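# Six arms hang a marquee roof on four posts

## Task

Six arms are fixed on the tabletop; in scene coordinates (metres, heading measured in degrees counter-clockwise from +x) their feet sit at roughly: arm1 x=+0.29 y=+0.65 z=+0.72 heading -102; arm2 x=-0.22 y=+0.65 z=+0.72 heading -85; arm3 x=-0.31 y=-0.65 z=+0.72 heading +99; arm4 x=+0.24 y=-0.65 z=+0.72 heading +83; arm5 x=-0.70 y=-0.07 z=+0.72 heading +8; arm6 x=+0.70 y=+0.08 z=+0.72 heading +166. Put the marquee roof onto its four posts so that each post's spike passes through one of the roof's corner rings and the ring sits fully lowered on it, with the centre of the roof sagging freely. Afterwards every gripper must release it and the arms must withdraw; the roof only counts as hung if it stays there without any robot support. All other objects on the table should stay untouched: anything shifted, leaning or toppled lowers the result, and knocking a rigid object out of the work area is a failure.

## Robot and tools

Robots. There are six identical i2rt Big YAM arms, arm1 to arm6, each with six revolute joints, a two-finger gripper and a wrist camera. Two fixed room cameras exist as well: cam_high and cam_low. Reach is about 1.0 m from the joint1 axis. Joints move at different speeds, so the path between two postures can bulge outward; plan clearance accordingly. The arms act independently and do not wait for each other.

Frames. Everything is expressed in one scene frame with its origin on the floor and +z up; the tabletop is near z=0.72. The hand point is midway between the fingertips; its z axis runs along the fingers and the fingers open along its y axis. With joint1 and joint6 at 0 and the hand level and forward, the wrist camera rides above the hand looking toward the fingertips.

execute_actions. Argument actions is a list holding either one action or nothing (empty list: just report state and images). An action is an object keyed by robot name ("arm1" ... "arm6"); each robot's entry has only "joints", an object of absolute targets keyed by joint name. These are destinations, not offsets, in each arm's own joint space. Units and ranges: joint1_rad -2.879 to 2.879 (rotation about the foot, positive counter-clockwise seen from above, 0 = along the foot's heading); joint2_rad 0 to 3.141 (shoulder; 0 is upper arm pointing back and near level, increasing lifts it up then forward); joint3_rad 0 to 3.019 (elbow; 0 folded, increasing opens); joint4_rad -1.692 to 1.57 (hand pitch, positive tips fingers up); joint5_rad -1.57 to 1.57 (sideways swing, positive toward the arm's right); joint6_rad -2.094 to 2.094 (roll, positive clockwise looking from behind the hand); gripper_m 0 to 0.093 metres of fingertip separation. Any joint or arm you omit may still be driving toward an earlier target. All listed motions begin at once and may finish at different times; one action lasts at most 15 s. Optional cameras: list of names from arm1_cam_wrist ... arm6_cam_wrist, cam_high, cam_low, or "all"; omitted or null gives all, [] gives none. An unknown key, camera name or out-of-range number rejects the whole call and nothing moves.

Result lines. joint_positions gives each joint's current value; a joint counts as arrived within ±0.045, ±0.14, ±0.09, ±0.055, ±0.03, ±0.035 rad for joints 1 to 6 and ±0.003 m for the gripper. joint_status tells how each commanded motion ended: off_target (stopped short and maybe still pushing), contact_stop or time_out (target dropped and position held; after time_out a joint may instead keep a target no farther than 0.375, 0.375, 0.113, 0.225, 0.075, 0.3 rad from where it stands and keep pushing), not_followed (a self/inter-arm collision check refused that arm's targets, shown with "joint command not followed" and usually a cause; the gripper part still runs, and refused targets may be retried on later actions). on_its_own lists uncommanded behaviour; "held at" is the held target, not the position. To relieve a pushing joint, command its reported position. Tiny target changes may not move a joint. A loaded joint sags after time_out. The pictures line gives the order of returned images. If a result reports a stop, later motion, wait and finished_scene calls in that same reply are skipped.

Other tools. wait(seconds 0 to 10) commands nothing and returns state and images. zoom_image(camera, region [x0,y0,x1,y1] in pixels, origin top-left, at most 504 by 504) enlarges part of that camera's latest full image (all images are 896x504). read_manual(section "licences") only returns licence text. finished_scene(scene 1 or 2) ends the scene irreversibly and reports success; the roof must already be hanging stably, released, with arms withdrawn. Replying without any tool call ends all remaining scenes.

Cautions. The arms do not stop on contact and can press hard. A hard squeeze between two robots fails and ends the run; hard impacts may too. The anti-collision check can be late and ignores fingers, gripper housings and wrist cameras. Avoid drops, slips, slams and strong pushes, and avoid disturbing other objects. Grip force is roughly 50 to 62 N per pad at most. Holding loads or pushing heats motors: a MOTOR HOT warning appears from 85 °C, and at 100 °C an OVER-TEMPERATURE FAULT makes that arm go limp and fall until cooled, with joint_status showing limit_stop_at_motor_heat (resend targets afterwards). The simulation keeps running while you compose replies, holding the last command. Occasionally something may nudge a loose object.

Each tool is called after "Request:" by a JSON object that holds its "method" and its "body".

## Session

Request:
{"method": "execute_actions", "body": {"actions": []}}

Scene clock: 0.00 s.
arm1.joint_positions: joint1_rad=+0.232 joint2_rad=+0.431 joint3_rad=+0.565 joint4_rad=-1.256 joint5_rad=+0.188 joint6_rad=-0.393 gripper_m=+0.095
arm1.joint_status: not commanded
arm1.hand: x=+0.2720 y=+0.4599 z=+0.9600 quat_wxyz=(-0.053, -0.528, -0.813, +0.239) (m; scene frame)
arm2.joint_positions: joint1_rad=-0.335 joint2_rad=+0.521 joint3_rad=+0.413 joint4_rad=-0.994 joint5_rad=-0.263 joint6_rad=+0.294 gripper_m=+0.094
arm2.joint_status: not commanded
arm2.hand: x=-0.2345 y=+0.4307 z=+0.8710 quat_wxyz=(-0.254, -0.830, -0.493, +0.068) (m; scene frame)
arm3.joint_positions: joint1_rad=+0.105 joint2_rad=+0.359 joint3_rad=+0.659 joint4_rad=-1.395 joint5_rad=+0.286 joint6_rad=+0.513 gripper_m=+0.095
arm3.joint_status: not commanded
arm3.hand: x=-0.3102 y=-0.4771 z=+0.9809 quat_wxyz=(-0.220, +0.570, -0.776, -0.159) (m; scene frame)
arm4.joint_positions: joint1_rad=-0.207 joint2_rad=+0.475 joint3_rad=+0.490 joint4_rad=-1.096 joint5_rad=-0.148 joint6_rad=-0.547 gripper_m=+0.094
arm4.joint_status: not commanded
arm4.hand: x=+0.2889 y=-0.4419 z=+0.8822 quat_wxyz=(-0.205, +0.760, -0.598, -0.150) (m; scene frame)
arm5.joint_positions: joint1_rad=+0.392 joint2_rad=+0.402 joint3_rad=+0.598 joint4_rad=-1.297 joint5_rad=+0.098 joint6_rad=+0.240 gripper_m=+0.095
arm5.joint_status: not commanded
arm5.hand: x=-0.5320 y=+0.0093 z=+0.9786 quat_wxyz=(-0.235, +0.131, -0.962, -0.044) (m; scene frame)
arm6.joint_positions: joint1_rad=-0.288 joint2_rad=+0.500 joint3_rad=+0.441 joint4_rad=-1.037 joint5_rad=-0.311 joint6_rad=-0.192 gripper_m=+0.095
arm6.joint_status: not commanded
arm6.hand: x=+0.4885 y=+0.1316 z=+0.8723 quat_wxyz=(+0.060, +0.956, -0.104, -0.270) (m; scene frame)
pictures: arm1_cam_wrist, arm2_cam_wrist, arm3_cam_wrist, arm4_cam_wrist, arm5_cam_wrist, arm6_cam_wrist, cam_high, cam_low
Images, in order (width x height): arm1_cam_wrist 896x504, arm2_cam_wrist 896x504, arm3_cam_wrist 896x504, arm4_cam_wrist 896x504, arm5_cam_wrist 896x504, arm6_cam_wrist 896x504, cam_high 896x504, cam_low 896x504.

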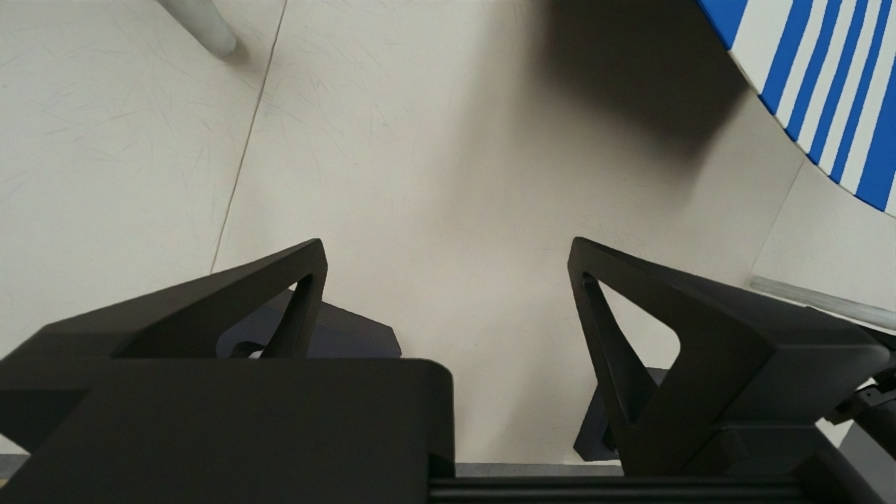

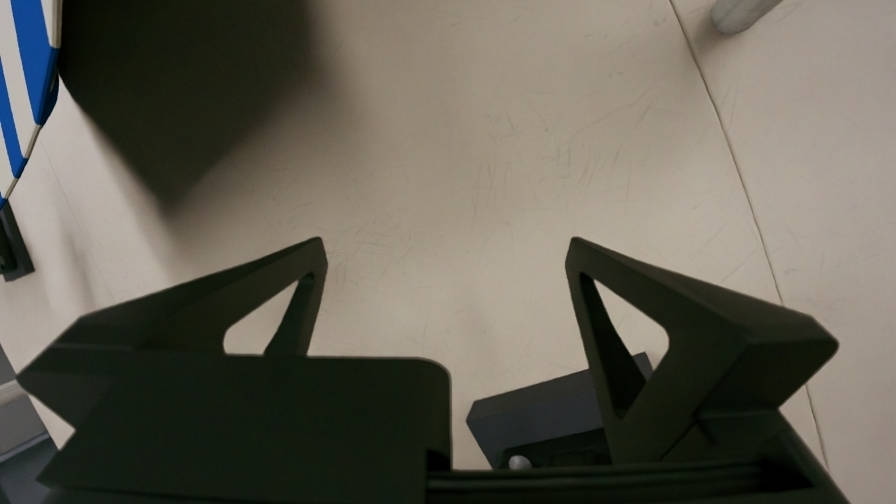

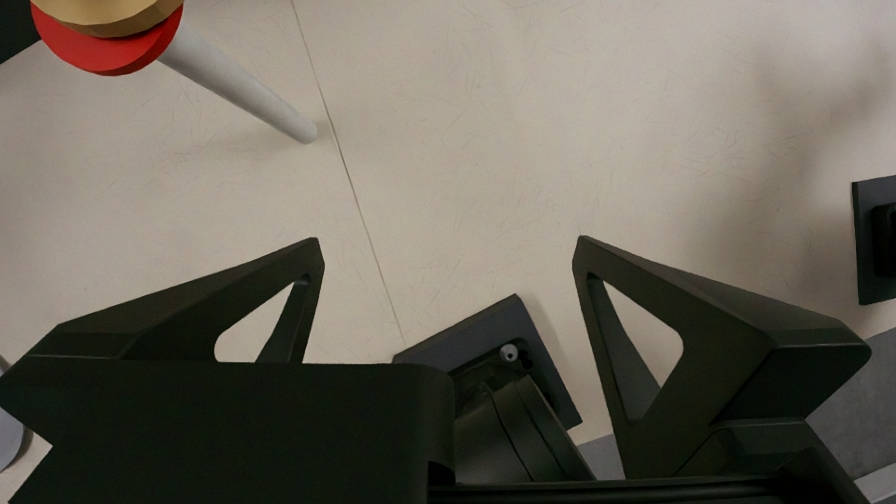

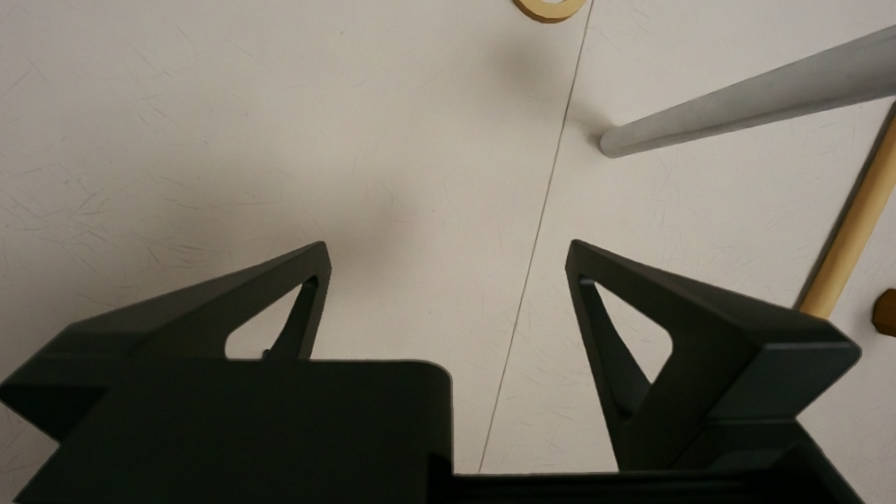

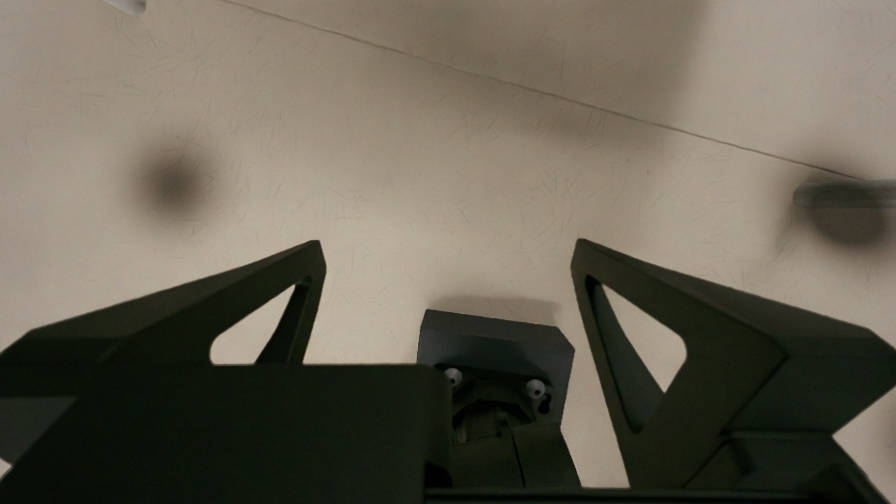

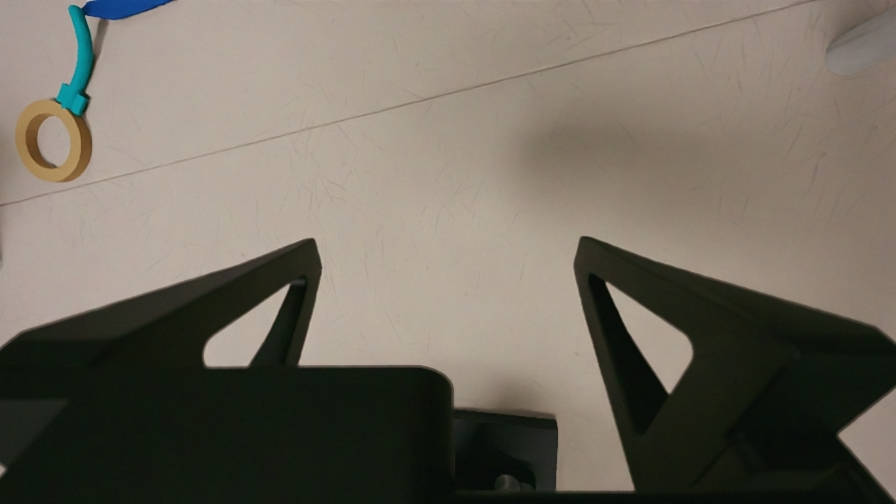

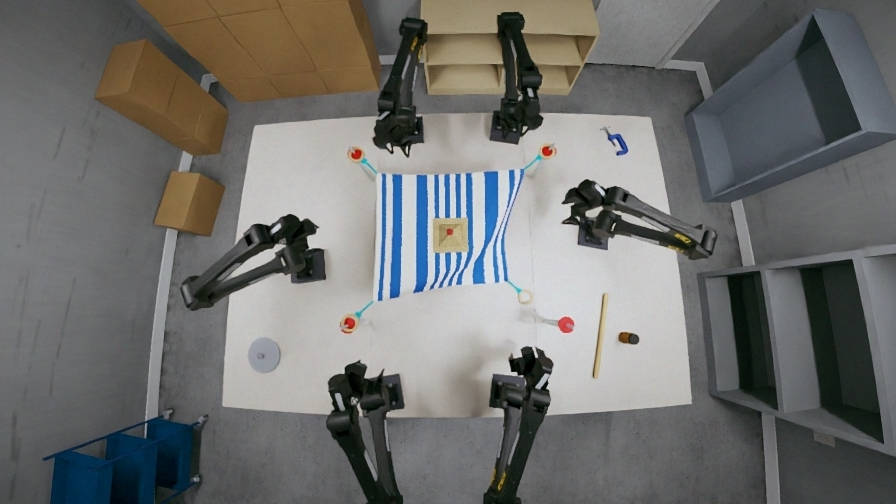

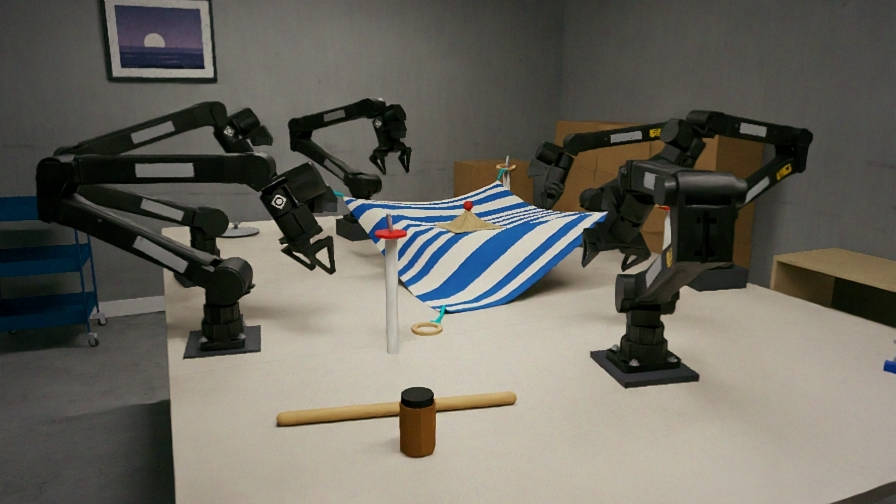

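Request:
{"method": "zoom_image", "body": {"camera": "cam_high", "region": [310, 120, 630, 400]}}

Request:
{"method": "zoom_image", "body": {"camera": "cam_low", "region": [300, 140, 620, 370]}}

Request:
{"method": "zoom_image", "body": {"camera": "arm6_cam_wrist", "region": [0, 0, 250, 220]}}

Region (310, 120, 630, 400) of cam_high's 896x504 image, scaled by 1.575, with more detail than that image has; it fills the top 441 rows of this view, and the rest is white.

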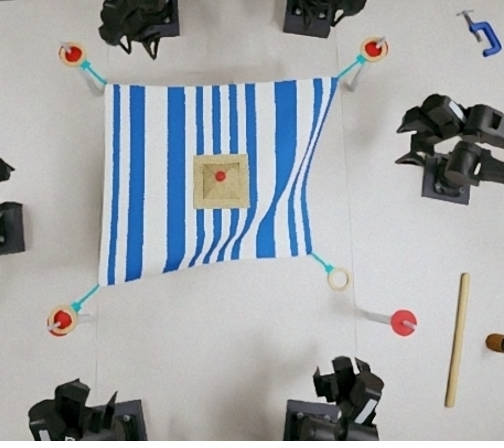

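Region (300, 140, 620, 370) of cam_low's 896x504 image, scaled by 1.575, with more detail than that image has; it fills the top 362 rows of this view, and the rest is white.

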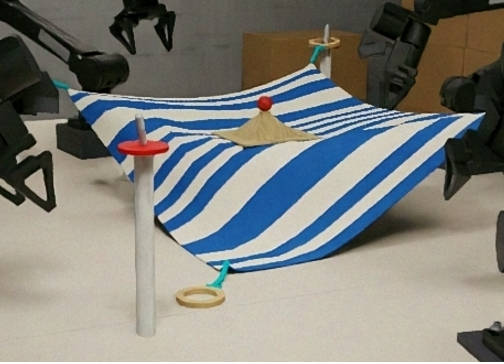

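Region (0, 0, 250, 220) of arm6_cam_wrist's 896x504 image, scaled by 2.016, with more detail than that image has; it fills the top 444 rows of this view, and the rest is white.

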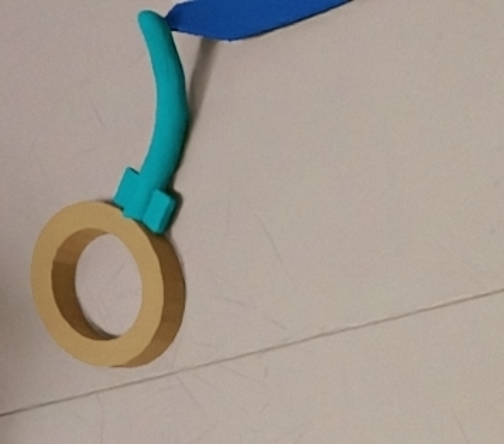

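Request:
{"method": "execute_actions", "body": {"actions": [{"arm6":{"joints":{"joint1_rad":0.955,"joint2_rad":1.1,"joint3_rad":1.0,"joint4_rad":-1.257,"joint5_rad":0,"joint6_rad":1.57}},"arm4":{"joints":{"joint1_rad":0.3,"joint4_rad":-1.4}}}], "cameras": []}}

Request:
{"method": "execute_actions", "body": {"actions": [{"arm6":{"joints":{"joint2_rad":1.627,"joint3_rad":1.313}}}], "cameras": ["arm6_cam_wrist","cam_high","cam_low"]}}

Scene clock: 22.20 s.
arm1.joint_positions: joint1_rad=+0.232 joint2_rad=+0.431 joint3_rad=+0.565 joint4_rad=-1.256 joint5_rad=+0.188 joint6_rad=-0.393 gripper_m=+0.095
arm1.joint_status: not commanded
arm1.hand: x=+0.2720 y=+0.4599 z=+0.9600 quat_wxyz=(-0.053, -0.528, -0.813, +0.239) (m; scene frame)
arm2.joint_positions: joint1_rad=-0.335 joint2_rad=+0.521 joint3_rad=+0.413 joint4_rad=-0.994 joint5_rad=-0.263 joint6_rad=+0.294 gripper_m=+0.094
arm2.joint_status: not commanded
arm2.hand: x=-0.2345 y=+0.4307 z=+0.8710 quat_wxyz=(-0.254, -0.830, -0.493, +0.068) (m; scene frame)
arm3.joint_positions: joint1_rad=+0.105 joint2_rad=+0.359 joint3_rad=+0.659 joint4_rad=-1.395 joint5_rad=+0.286 joint6_rad=+0.513 gripper_m=+0.095
arm3.joint_status: not commanded
arm3.hand: x=-0.3102 y=-0.4771 z=+0.9809 quat_wxyz=(-0.220, +0.570, -0.776, -0.159) (m; scene frame)
arm4.joint_positions: joint1_rad=+0.297 joint2_rad=+0.475 joint3_rad=+0.490 joint4_rad=-1.391 joint5_rad=-0.148 joint6_rad=-0.547 gripper_m=+0.094
arm4.joint_status: all done
arm4.hand: x=+0.1929 y=-0.5109 z=+0.8582 quat_wxyz=(-0.041, +0.904, -0.410, -0.117) (m; scene frame)
arm5.joint_positions: joint1_rad=+0.392 joint2_rad=+0.402 joint3_rad=+0.598 joint4_rad=-1.297 joint5_rad=+0.098 joint6_rad=+0.240 gripper_m=+0.095
arm5.joint_status: not commanded
arm5.hand: x=-0.5320 y=+0.0093 z=+0.9786 quat_wxyz=(-0.235, +0.131, -0.962, -0.044) (m; scene frame)
arm6.joint_positions: joint1_rad=+0.946 joint2_rad=+1.105 joint3_rad=+0.952 joint4_rad=-1.248 joint5_rad=-0.001 joint6_rad=+1.557 gripper_m=+0.095
arm6.joint_status: all done
arm6.hand: x=+0.4568 y=-0.1472 z=+0.9307 quat_wxyz=(+0.073, +0.916, -0.392, -0.036) (m; scene frame)
pictures: none
No camera images: the call's "cameras" was empty. Leave "cameras" out to get every camera's image.

Scene clock: 23.63 s.
arm1.joint_positions: joint1_rad=+0.232 joint2_rad=+0.431 joint3_rad=+0.565 joint4_rad=-1.256 joint5_rad=+0.188 joint6_rad=-0.393 gripper_m=+0.095
arm1.joint_status: not commanded
arm1.hand: x=+0.2720 y=+0.4599 z=+0.9600 quat_wxyz=(-0.053, -0.528, -0.813, +0.239) (m; scene frame)
arm2.joint_positions: joint1_rad=-0.335 joint2_rad=+0.521 joint3_rad=+0.413 joint4_rad=-0.994 joint5_rad=-0.263 joint6_rad=+0.294 gripper_m=+0.094
arm2.joint_status: not commanded
arm2.hand: x=-0.2345 y=+0.4307 z=+0.8710 quat_wxyz=(-0.254, -0.830, -0.493, +0.068) (m; scene frame)
arm3.joint_positions: joint1_rad=+0.105 joint2_rad=+0.359 joint3_rad=+0.659 joint4_rad=-1.395 joint5_rad=+0.286 joint6_rad=+0.513 gripper_m=+0.095
arm3.joint_status: not commanded
arm3.hand: x=-0.3102 y=-0.4771 z=+0.9809 quat_wxyz=(-0.220, +0.570, -0.776, -0.159) (m; scene frame)
arm4.joint_positions: joint1_rad=+0.297 joint2_rad=+0.475 joint3_rad=+0.490 joint4_rad=-1.391 joint5_rad=-0.148 joint6_rad=-0.547 gripper_m=+0.094
arm4.joint_status: not commanded
arm4.hand: x=+0.1929 y=-0.5109 z=+0.8582 quat_wxyz=(-0.041, +0.904, -0.410, -0.117) (m; scene frame)
arm5.joint_positions: joint1_rad=+0.392 joint2_rad=+0.402 joint3_rad=+0.598 joint4_rad=-1.297 joint5_rad=+0.098 joint6_rad=+0.240 gripper_m=+0.095
arm5.joint_status: not commanded
arm5.hand: x=-0.5320 y=+0.0093 z=+0.9786 quat_wxyz=(-0.235, +0.131, -0.962, -0.044) (m; scene frame)
arm6.joint_positions: joint1_rad=+0.946 joint2_rad=+1.627 joint3_rad=+1.277 joint4_rad=-1.256 joint5_rad=-0.001 joint6_rad=+1.559 gripper_m=+0.095
arm6.joint_status: all done
arm6.hand: x=+0.3617 y=-0.2345 z=+0.8589 quat_wxyz=(-0.021, +0.919, -0.395, +0.005) (m; scene frame)
pictures: arm6_cam_wrist, cam_high, cam_low
Images, in order (width x height): arm6_cam_wrist 896x504, cam_high 896x504, cam_low 896x504.

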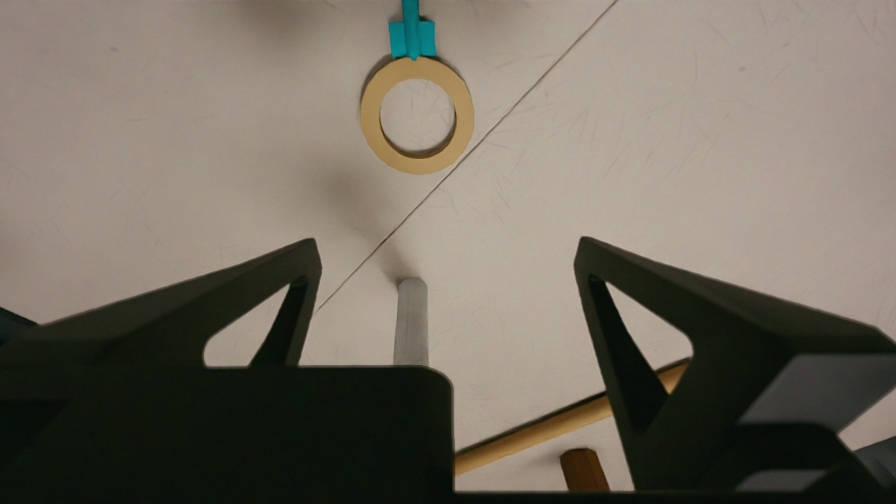

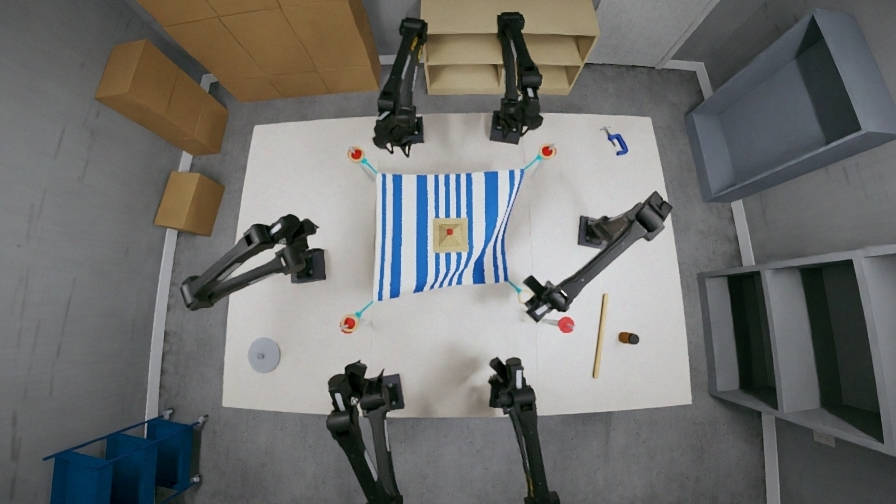

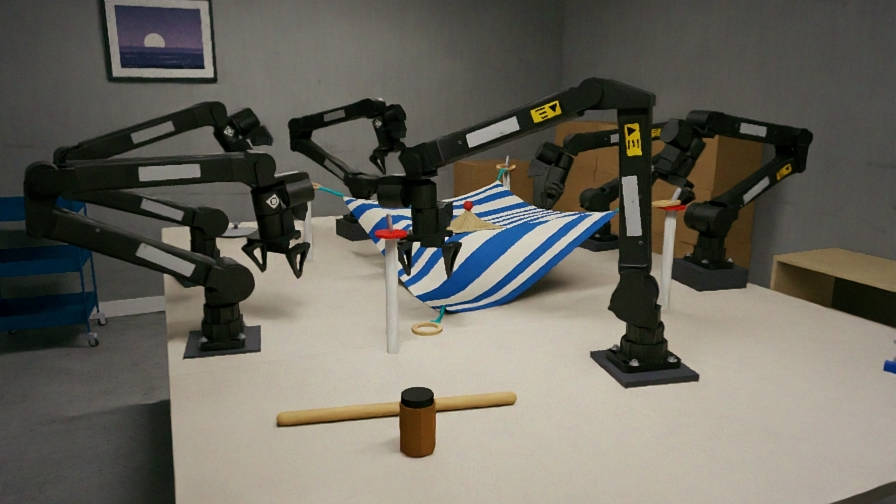

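Request:
{"method": "execute_actions", "body": {"actions": [{"arm6":{"joints":{"joint1_rad":0.91,"joint2_rad":1.732,"joint3_rad":1.21,"joint4_rad":-1.015}}}], "cameras": ["arm6_cam_wrist","cam_low"]}}

Scene clock: 30.53 s.
arm1.joint_positions: joint1_rad=+0.232 joint2_rad=+0.431 joint3_rad=+0.565 joint4_rad=-1.256 joint5_rad=+0.188 joint6_rad=-0.393 gripper_m=+0.095
arm1.joint_status: not commanded
arm1.hand: x=+0.2720 y=+0.4599 z=+0.9600 quat_wxyz=(-0.053, -0.528, -0.813, +0.239) (m; scene frame)
arm2.joint_positions: joint1_rad=-0.335 joint2_rad=+0.521 joint3_rad=+0.413 joint4_rad=-0.994 joint5_rad=-0.263 joint6_rad=+0.294 gripper_m=+0.094
arm2.joint_status: not commanded
arm2.hand: x=-0.2345 y=+0.4307 z=+0.8710 quat_wxyz=(-0.254, -0.830, -0.493, +0.068) (m; scene frame)
arm3.joint_positions: joint1_rad=+0.105 joint2_rad=+0.359 joint3_rad=+0.659 joint4_rad=-1.395 joint5_rad=+0.286 joint6_rad=+0.513 gripper_m=+0.095
arm3.joint_status: not commanded
arm3.hand: x=-0.3102 y=-0.4771 z=+0.9809 quat_wxyz=(-0.220, +0.570, -0.776, -0.159) (m; scene frame)
arm4.joint_positions: joint1_rad=+0.297 joint2_rad=+0.475 joint3_rad=+0.490 joint4_rad=-1.391 joint5_rad=-0.148 joint6_rad=-0.547 gripper_m=+0.094
arm4.joint_status: not commanded
arm4.hand: x=+0.1929 y=-0.5109 z=+0.8582 quat_wxyz=(-0.041, +0.904, -0.410, -0.117) (m; scene frame)
arm5.joint_positions: joint1_rad=+0.392 joint2_rad=+0.402 joint3_rad=+0.598 joint4_rad=-1.297 joint5_rad=+0.098 joint6_rad=+0.240 gripper_m=+0.095
arm5.joint_status: not commanded
arm5.hand: x=-0.5320 y=+0.0093 z=+0.9786 quat_wxyz=(-0.235, +0.131, -0.962, -0.044) (m; scene frame)
arm6.joint_positions: joint1_rad=+0.920 joint2_rad=+1.734 joint3_rad=+1.214 joint4_rad=-1.025 joint5_rad=-0.001 joint6_rad=+1.559 gripper_m=+0.095
arm6.joint_status: all done
arm6.hand: x=+0.3332 y=-0.2429 z=+0.7883 quat_wxyz=(+0.007, +0.914, -0.406, -0.007) (m; scene frame)
pictures: arm6_cam_wrist, cam_low
Images, in order (width x height): arm6_cam_wrist 896x504, cam_low 896x504.

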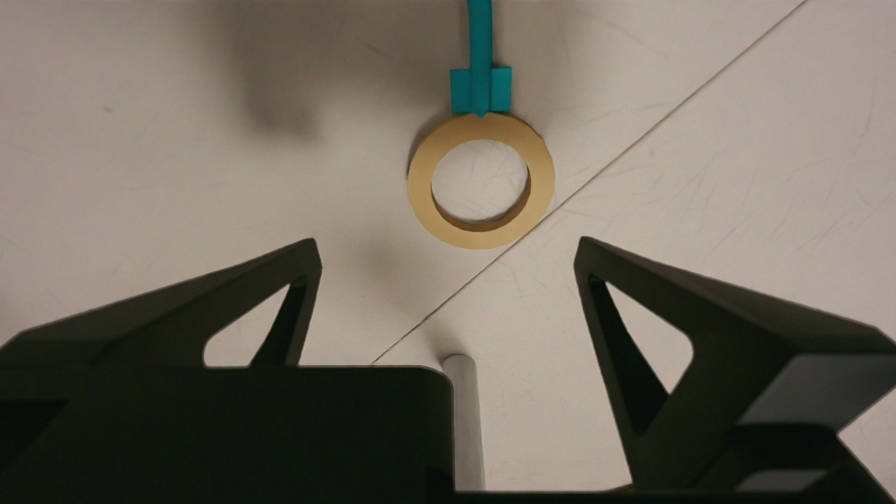

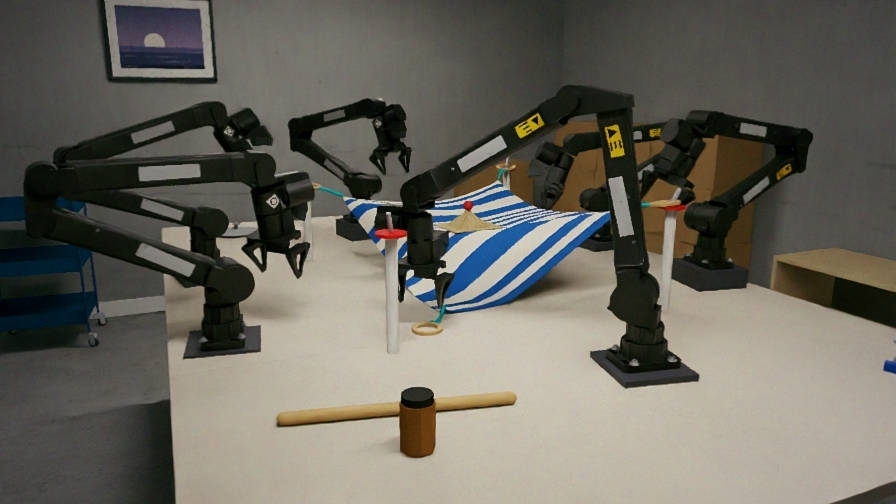

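Request:
{"method": "execute_actions", "body": {"actions": [{"arm6":{"joints":{"joint1_rad":0.90,"joint2_rad":1.791,"joint3_rad":1.13,"joint4_rad":-0.901}}}], "cameras": ["arm6_cam_wrist","cam_low"]}}

Scene clock: 36.47 s.
arm1.joint_positions: joint1_rad=+0.232 joint2_rad=+0.431 joint3_rad=+0.565 joint4_rad=-1.256 joint5_rad=+0.188 joint6_rad=-0.393 gripper_m=+0.095
arm1.joint_status: not commanded
arm1.hand: x=+0.2720 y=+0.4599 z=+0.9600 quat_wxyz=(-0.053, -0.528, -0.813, +0.239) (m; scene frame)
arm2.joint_positions: joint1_rad=-0.335 joint2_rad=+0.521 joint3_rad=+0.413 joint4_rad=-0.994 joint5_rad=-0.263 joint6_rad=+0.294 gripper_m=+0.094
arm2.joint_status: not commanded
arm2.hand: x=-0.2345 y=+0.4307 z=+0.8710 quat_wxyz=(-0.254, -0.830, -0.493, +0.068) (m; scene frame)
arm3.joint_positions: joint1_rad=+0.105 joint2_rad=+0.359 joint3_rad=+0.659 joint4_rad=-1.395 joint5_rad=+0.286 joint6_rad=+0.513 gripper_m=+0.095
arm3.joint_status: not commanded
arm3.hand: x=-0.3102 y=-0.4771 z=+0.9809 quat_wxyz=(-0.220, +0.570, -0.776, -0.159) (m; scene frame)
arm4.joint_positions: joint1_rad=+0.297 joint2_rad=+0.475 joint3_rad=+0.490 joint4_rad=-1.391 joint5_rad=-0.148 joint6_rad=-0.547 gripper_m=+0.094
arm4.joint_status: not commanded
arm4.hand: x=+0.1929 y=-0.5109 z=+0.8582 quat_wxyz=(-0.041, +0.904, -0.410, -0.117) (m; scene frame)
arm5.joint_positions: joint1_rad=+0.392 joint2_rad=+0.402 joint3_rad=+0.598 joint4_rad=-1.297 joint5_rad=+0.098 joint6_rad=+0.240 gripper_m=+0.095
arm5.joint_status: not commanded
arm5.hand: x=-0.5320 y=+0.0093 z=+0.9786 quat_wxyz=(-0.235, +0.131, -0.962, -0.044) (m; scene frame)
arm6.joint_positions: joint1_rad=+0.914 joint2_rad=+1.786 joint3_rad=+1.137 joint4_rad=-0.910 joint5_rad=-0.001 joint6_rad=+1.559 gripper_m=+0.095
arm6.joint_status: all done
arm6.hand: x=+0.3404 y=-0.2322 z=+0.7402 quat_wxyz=(+0.001, +0.912, -0.409, -0.004) (m; scene frame)
pictures: arm6_cam_wrist, cam_low
Images, in order (width x height): arm6_cam_wrist 896x504, cam_low 896x504.

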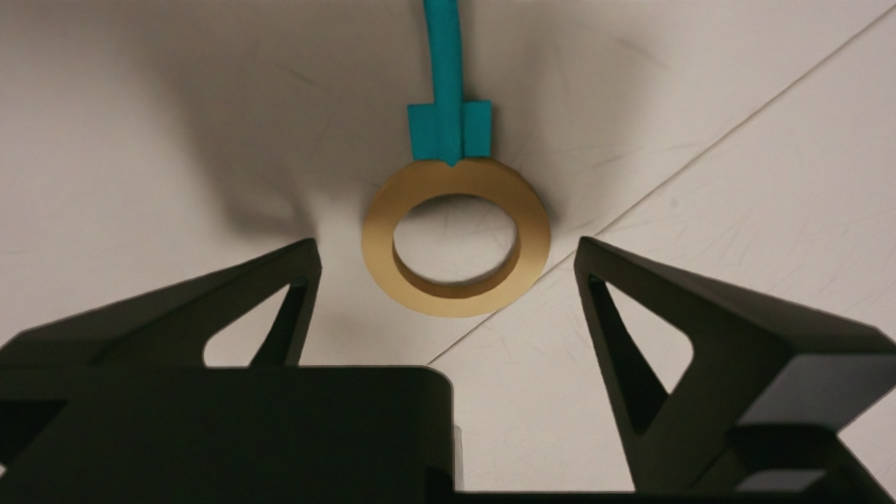

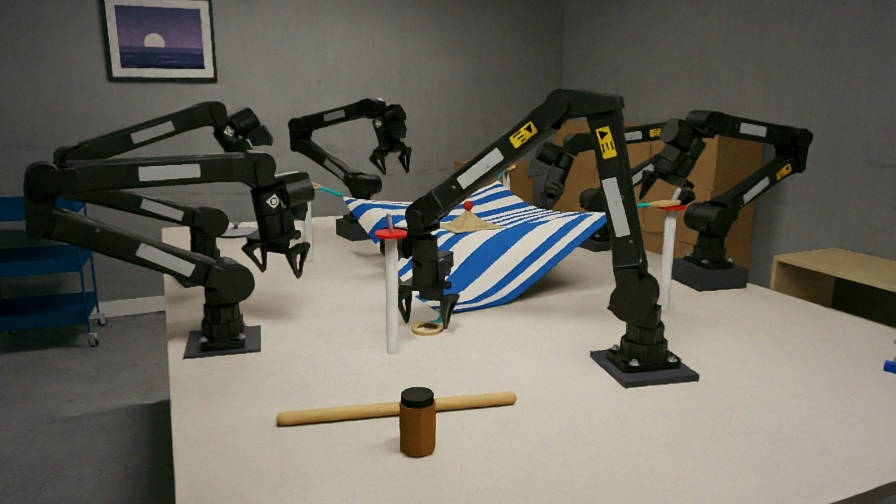

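Request:
{"method": "execute_actions", "body": {"actions": [{"arm6":{"joints":{"joint1_rad":0.89,"joint2_rad":1.818}}}], "cameras": ["arm6_cam_wrist"]}}

Request:
{"method": "execute_actions", "body": {"actions": [{"arm6":{"joints":{"gripper_m":0.03}}}], "cameras": ["arm6_cam_wrist","cam_low"]}}

Scene clock: 39.53 s.
arm1.joint_positions: joint1_rad=+0.232 joint2_rad=+0.431 joint3_rad=+0.565 joint4_rad=-1.256 joint5_rad=+0.188 joint6_rad=-0.393 gripper_m=+0.095
arm1.joint_status: not commanded
arm1.hand: x=+0.2720 y=+0.4599 z=+0.9600 quat_wxyz=(-0.053, -0.528, -0.813, +0.239) (m; scene frame)
arm2.joint_positions: joint1_rad=-0.335 joint2_rad=+0.521 joint3_rad=+0.413 joint4_rad=-0.994 joint5_rad=-0.263 joint6_rad=+0.294 gripper_m=+0.094
arm2.joint_status: not commanded
arm2.hand: x=-0.2345 y=+0.4307 z=+0.8710 quat_wxyz=(-0.254, -0.830, -0.493, +0.068) (m; scene frame)
arm3.joint_positions: joint1_rad=+0.105 joint2_rad=+0.359 joint3_rad=+0.659 joint4_rad=-1.395 joint5_rad=+0.286 joint6_rad=+0.513 gripper_m=+0.095
arm3.joint_status: not commanded
arm3.hand: x=-0.3102 y=-0.4771 z=+0.9809 quat_wxyz=(-0.220, +0.570, -0.776, -0.159) (m; scene frame)
arm4.joint_positions: joint1_rad=+0.297 joint2_rad=+0.475 joint3_rad=+0.490 joint4_rad=-1.391 joint5_rad=-0.148 joint6_rad=-0.547 gripper_m=+0.094
arm4.joint_status: not commanded
arm4.hand: x=+0.1929 y=-0.5109 z=+0.8582 quat_wxyz=(-0.041, +0.904, -0.410, -0.117) (m; scene frame)
arm5.joint_positions: joint1_rad=+0.392 joint2_rad=+0.402 joint3_rad=+0.598 joint4_rad=-1.297 joint5_rad=+0.098 joint6_rad=+0.240 gripper_m=+0.095
arm5.joint_status: not commanded
arm5.hand: x=-0.5320 y=+0.0093 z=+0.9786 quat_wxyz=(-0.235, +0.131, -0.962, -0.044) (m; scene frame)
arm6.joint_positions: joint1_rad=+0.903 joint2_rad=+1.797 joint3_rad=+1.137 joint4_rad=-0.910 joint5_rad=-0.001 joint6_rad=+1.559 gripper_m=+0.095
arm6.joint_status: all done
arm6.hand: x=+0.3381 y=-0.2272 z=+0.7351 quat_wxyz=(-0.004, +0.910, -0.414, -0.002) (m; scene frame)
pictures: arm6_cam_wrist
Images, in order (width x height): arm6_cam_wrist 896x504.

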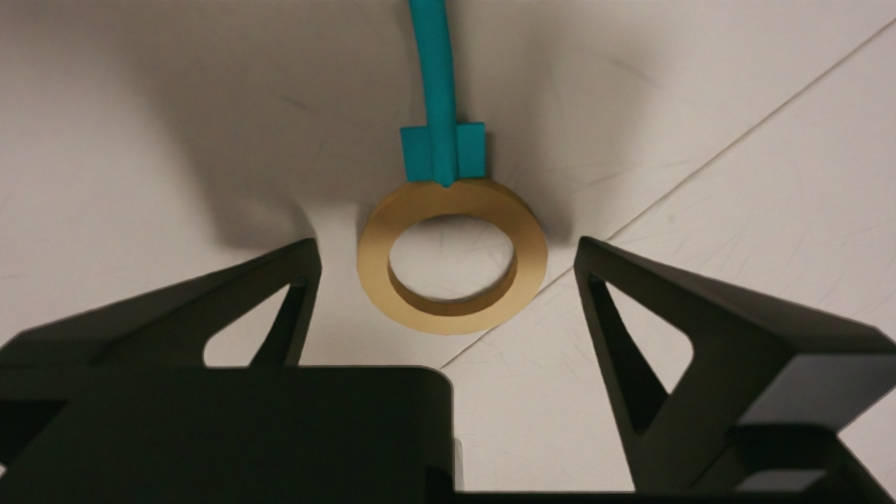

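Scene clock: 40.17 s.
arm1.joint_positions: joint1_rad=+0.232 joint2_rad=+0.431 joint3_rad=+0.565 joint4_rad=-1.256 joint5_rad=+0.188 joint6_rad=-0.393 gripper_m=+0.095
arm1.joint_status: not commanded
arm1.hand: x=+0.2720 y=+0.4599 z=+0.9600 quat_wxyz=(-0.053, -0.528, -0.813, +0.239) (m; scene frame)
arm2.joint_positions: joint1_rad=-0.335 joint2_rad=+0.521 joint3_rad=+0.413 joint4_rad=-0.994 joint5_rad=-0.263 joint6_rad=+0.294 gripper_m=+0.094
arm2.joint_status: not commanded
arm2.hand: x=-0.2345 y=+0.4307 z=+0.8710 quat_wxyz=(-0.254, -0.830, -0.493, +0.068) (m; scene frame)
arm3.joint_positions: joint1_rad=+0.105 joint2_rad=+0.359 joint3_rad=+0.659 joint4_rad=-1.395 joint5_rad=+0.286 joint6_rad=+0.513 gripper_m=+0.095
arm3.joint_status: not commanded
arm3.hand: x=-0.3102 y=-0.4771 z=+0.9809 quat_wxyz=(-0.220, +0.570, -0.776, -0.159) (m; scene frame)
arm4.joint_positions: joint1_rad=+0.297 joint2_rad=+0.475 joint3_rad=+0.490 joint4_rad=-1.391 joint5_rad=-0.148 joint6_rad=-0.547 gripper_m=+0.094
arm4.joint_status: not commanded
arm4.hand: x=+0.1929 y=-0.5109 z=+0.8582 quat_wxyz=(-0.041, +0.904, -0.410, -0.117) (m; scene frame)
arm5.joint_positions: joint1_rad=+0.392 joint2_rad=+0.402 joint3_rad=+0.598 joint4_rad=-1.297 joint5_rad=+0.098 joint6_rad=+0.240 gripper_m=+0.095
arm5.joint_status: not commanded
arm5.hand: x=-0.5320 y=+0.0093 z=+0.9786 quat_wxyz=(-0.235, +0.131, -0.962, -0.044) (m; scene frame)
arm6.joint_positions: joint1_rad=+0.903 joint2_rad=+1.797 joint3_rad=+1.137 joint4_rad=-0.910 joint5_rad=-0.001 joint6_rad=+1.559 gripper_m=+0.066
arm6.joint_status: gripper_m off_target (ended at +0.066, target +0.030)
arm6.hand: x=+0.3380 y=-0.2273 z=+0.7351 quat_wxyz=(-0.004, +0.910, -0.415, -0.002) (m; scene frame)
pictures: arm6_cam_wrist, cam_low
Images, in order (width x height): arm6_cam_wrist 896x504, cam_low 896x504.

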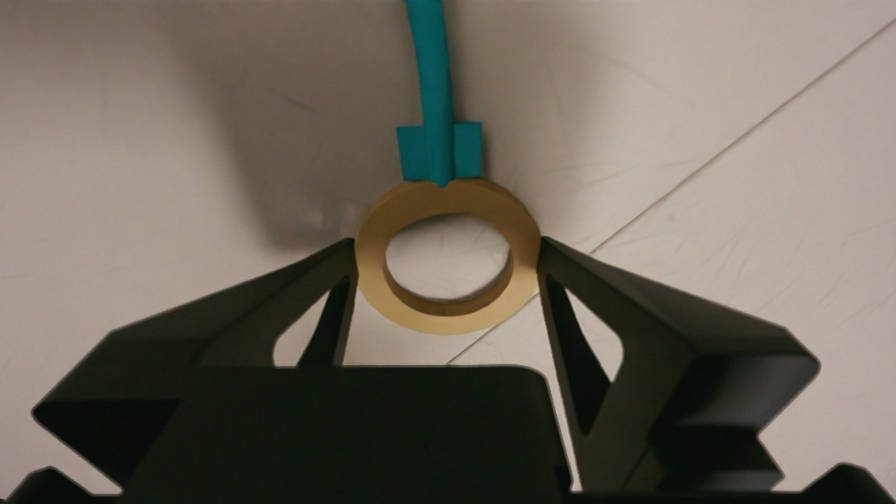

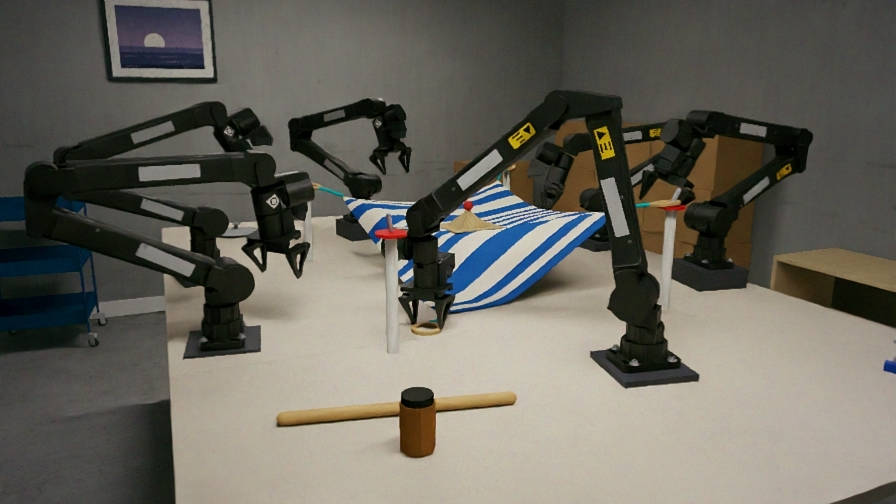

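Request:
{"method": "execute_actions", "body": {"actions": [{"arm6":{"joints":{"joint2_rad":1.63,"joint3_rad":1.82,"joint4_rad":-1.69}}}], "cameras": ["arm6_cam_wrist","cam_low"]}}

Request:
{"method": "execute_actions", "body": {"actions": [{"arm6":{"joints":{"joint1_rad":1.07,"joint6_rad":1.75}}}], "cameras": ["arm6_cam_wrist","cam_low","cam_high"]}}

Scene clock: 45.80 s.
arm1.joint_positions: joint1_rad=+0.232 joint2_rad=+0.431 joint3_rad=+0.565 joint4_rad=-1.256 joint5_rad=+0.188 joint6_rad=-0.393 gripper_m=+0.095
arm1.joint_status: not commanded
arm1.hand: x=+0.2720 y=+0.4599 z=+0.9600 quat_wxyz=(-0.053, -0.528, -0.813, +0.239) (m; scene frame)
arm2.joint_positions: joint1_rad=-0.335 joint2_rad=+0.521 joint3_rad=+0.413 joint4_rad=-0.994 joint5_rad=-0.263 joint6_rad=+0.294 gripper_m=+0.094
arm2.joint_status: not commanded
arm2.hand: x=-0.2345 y=+0.4307 z=+0.8710 quat_wxyz=(-0.254, -0.830, -0.493, +0.068) (m; scene frame)
arm3.joint_positions: joint1_rad=+0.105 joint2_rad=+0.359 joint3_rad=+0.659 joint4_rad=-1.395 joint5_rad=+0.286 joint6_rad=+0.513 gripper_m=+0.095
arm3.joint_status: not commanded
arm3.hand: x=-0.3102 y=-0.4771 z=+0.9809 quat_wxyz=(-0.220, +0.570, -0.776, -0.159) (m; scene frame)
arm4.joint_positions: joint1_rad=+0.297 joint2_rad=+0.475 joint3_rad=+0.490 joint4_rad=-1.391 joint5_rad=-0.148 joint6_rad=-0.547 gripper_m=+0.094
arm4.joint_status: not commanded
arm4.hand: x=+0.1929 y=-0.5109 z=+0.8582 quat_wxyz=(-0.041, +0.904, -0.410, -0.117) (m; scene frame)
arm5.joint_positions: joint1_rad=+0.392 joint2_rad=+0.402 joint3_rad=+0.598 joint4_rad=-1.297 joint5_rad=+0.098 joint6_rad=+0.240 gripper_m=+0.095
arm5.joint_status: not commanded
arm5.hand: x=-0.5320 y=+0.0093 z=+0.9786 quat_wxyz=(-0.235, +0.131, -0.962, -0.044) (m; scene frame)
arm6.joint_positions: joint1_rad=+0.903 joint2_rad=+1.614 joint3_rad=+1.769 joint4_rad=-1.672 joint5_rad=-0.001 joint6_rad=+1.559 gripper_m=+0.066
arm6.joint_status: all done
joint sent to its limit — the command would take arm6.joint4_rad past its lower limit, so that joint was sent only as far as its limit.
arm6.hand: x=+0.3214 y=-0.2448 z=+1.0499 quat_wxyz=(+0.020, +0.910, -0.414, -0.013) (m; scene frame)
pictures: arm6_cam_wrist, cam_low
Images, in order (width x height): arm6_cam_wrist 896x504, cam_low 896x504.

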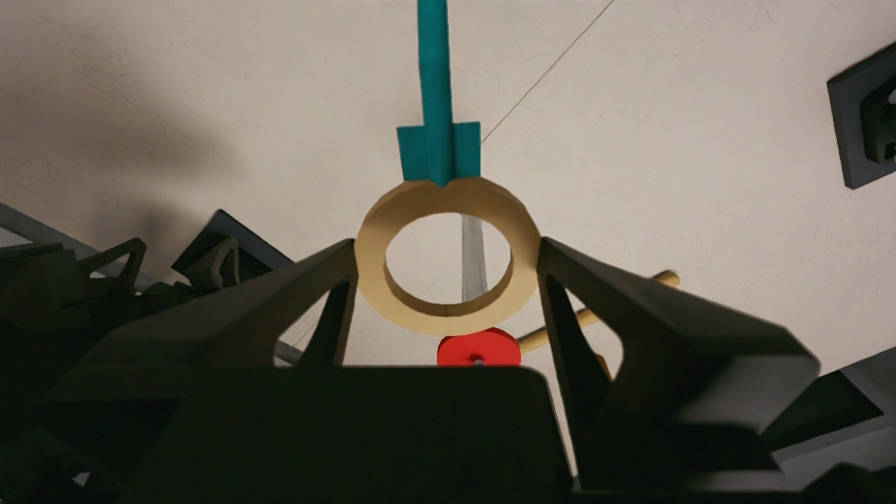

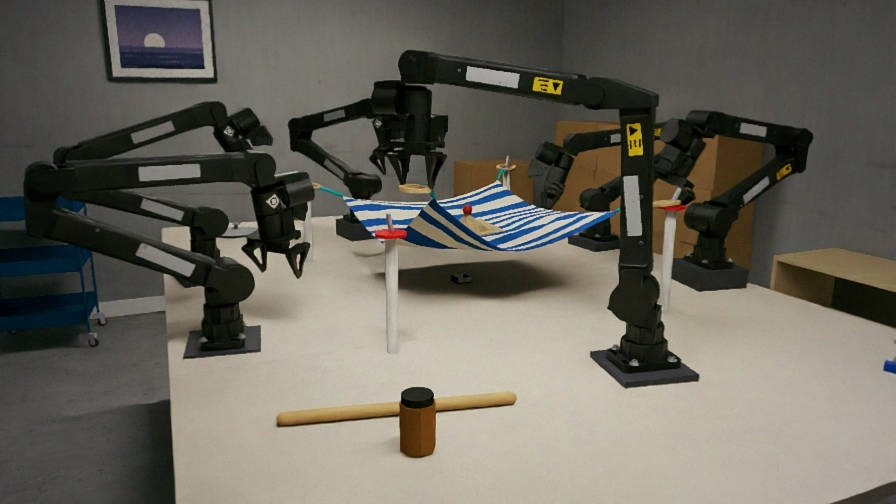

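Scene clock: 46.97 s.
arm1.joint_positions: joint1_rad=+0.232 joint2_rad=+0.431 joint3_rad=+0.565 joint4_rad=-1.256 joint5_rad=+0.188 joint6_rad=-0.393 gripper_m=+0.095
arm1.joint_status: not commanded
arm1.hand: x=+0.2720 y=+0.4599 z=+0.9600 quat_wxyz=(-0.053, -0.528, -0.813, +0.239) (m; scene frame)
arm2.joint_positions: joint1_rad=-0.335 joint2_rad=+0.521 joint3_rad=+0.413 joint4_rad=-0.994 joint5_rad=-0.263 joint6_rad=+0.294 gripper_m=+0.094
arm2.joint_status: not commanded
arm2.hand: x=-0.2345 y=+0.4307 z=+0.8710 quat_wxyz=(-0.254, -0.830, -0.493, +0.068) (m; scene frame)
arm3.joint_positions: joint1_rad=+0.105 joint2_rad=+0.359 joint3_rad=+0.659 joint4_rad=-1.395 joint5_rad=+0.286 joint6_rad=+0.513 gripper_m=+0.095
arm3.joint_status: not commanded
arm3.hand: x=-0.3102 y=-0.4771 z=+0.9809 quat_wxyz=(-0.220, +0.570, -0.776, -0.159) (m; scene frame)
arm4.joint_positions: joint1_rad=+0.297 joint2_rad=+0.475 joint3_rad=+0.490 joint4_rad=-1.391 joint5_rad=-0.148 joint6_rad=-0.547 gripper_m=+0.094
arm4.joint_status: not commanded
arm4.hand: x=+0.1929 y=-0.5109 z=+0.8582 quat_wxyz=(-0.041, +0.904, -0.410, -0.117) (m; scene frame)
arm5.joint_positions: joint1_rad=+0.392 joint2_rad=+0.402 joint3_rad=+0.598 joint4_rad=-1.297 joint5_rad=+0.098 joint6_rad=+0.240 gripper_m=+0.095
arm5.joint_status: not commanded
arm5.hand: x=-0.5320 y=+0.0093 z=+0.9786 quat_wxyz=(-0.235, +0.131, -0.962, -0.044) (m; scene frame)
arm6.joint_positions: joint1_rad=+1.078 joint2_rad=+1.614 joint3_rad=+1.769 joint4_rad=-1.672 joint5_rad=+0.001 joint6_rad=+1.737 gripper_m=+0.066
arm6.joint_status: all done
arm6.hand: x=+0.3828 y=-0.3055 z=+1.0492 quat_wxyz=(+0.021, +0.909, -0.416, -0.010) (m; scene frame)
pictures: arm6_cam_wrist, cam_high, cam_low
Images, in order (width x height): arm6_cam_wrist 896x504, cam_high 896x504, cam_low 896x504.

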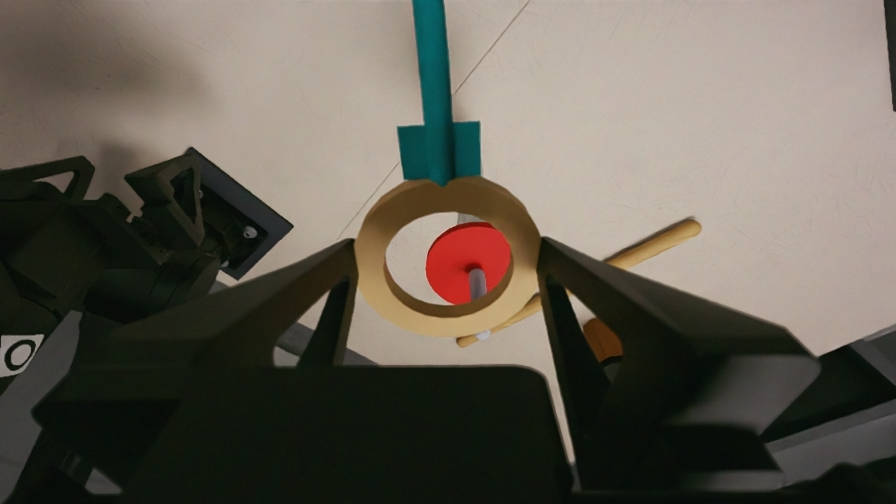

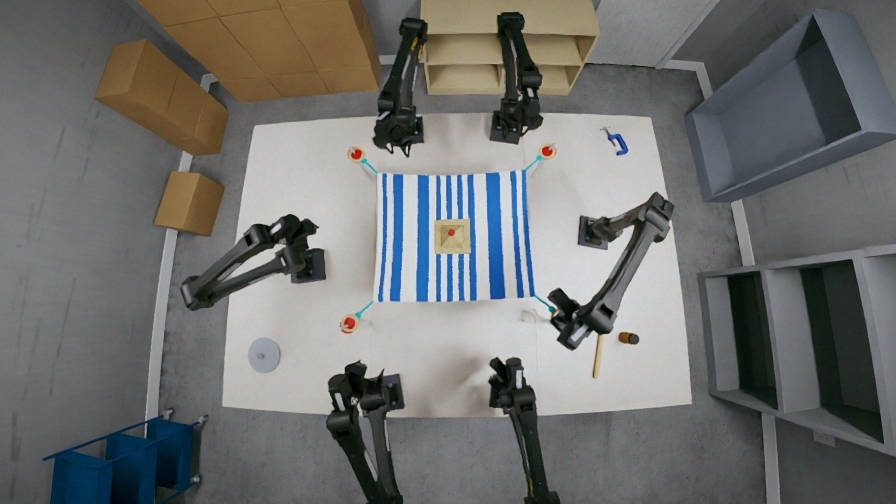

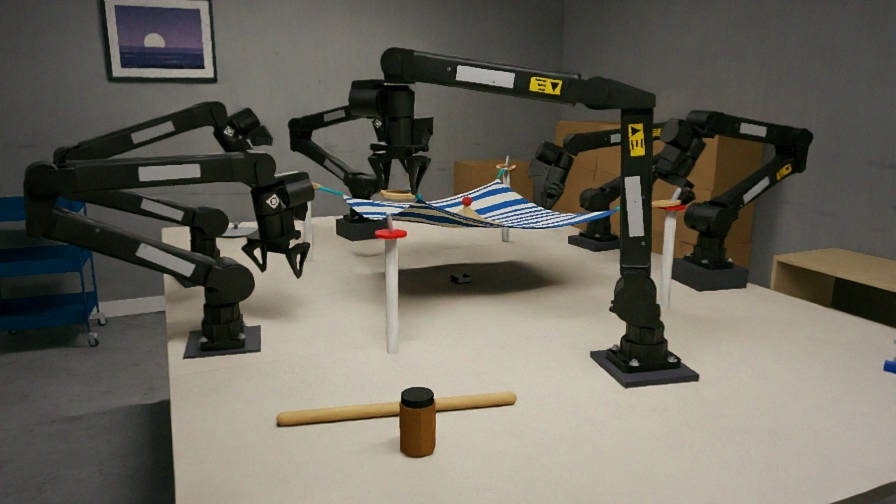

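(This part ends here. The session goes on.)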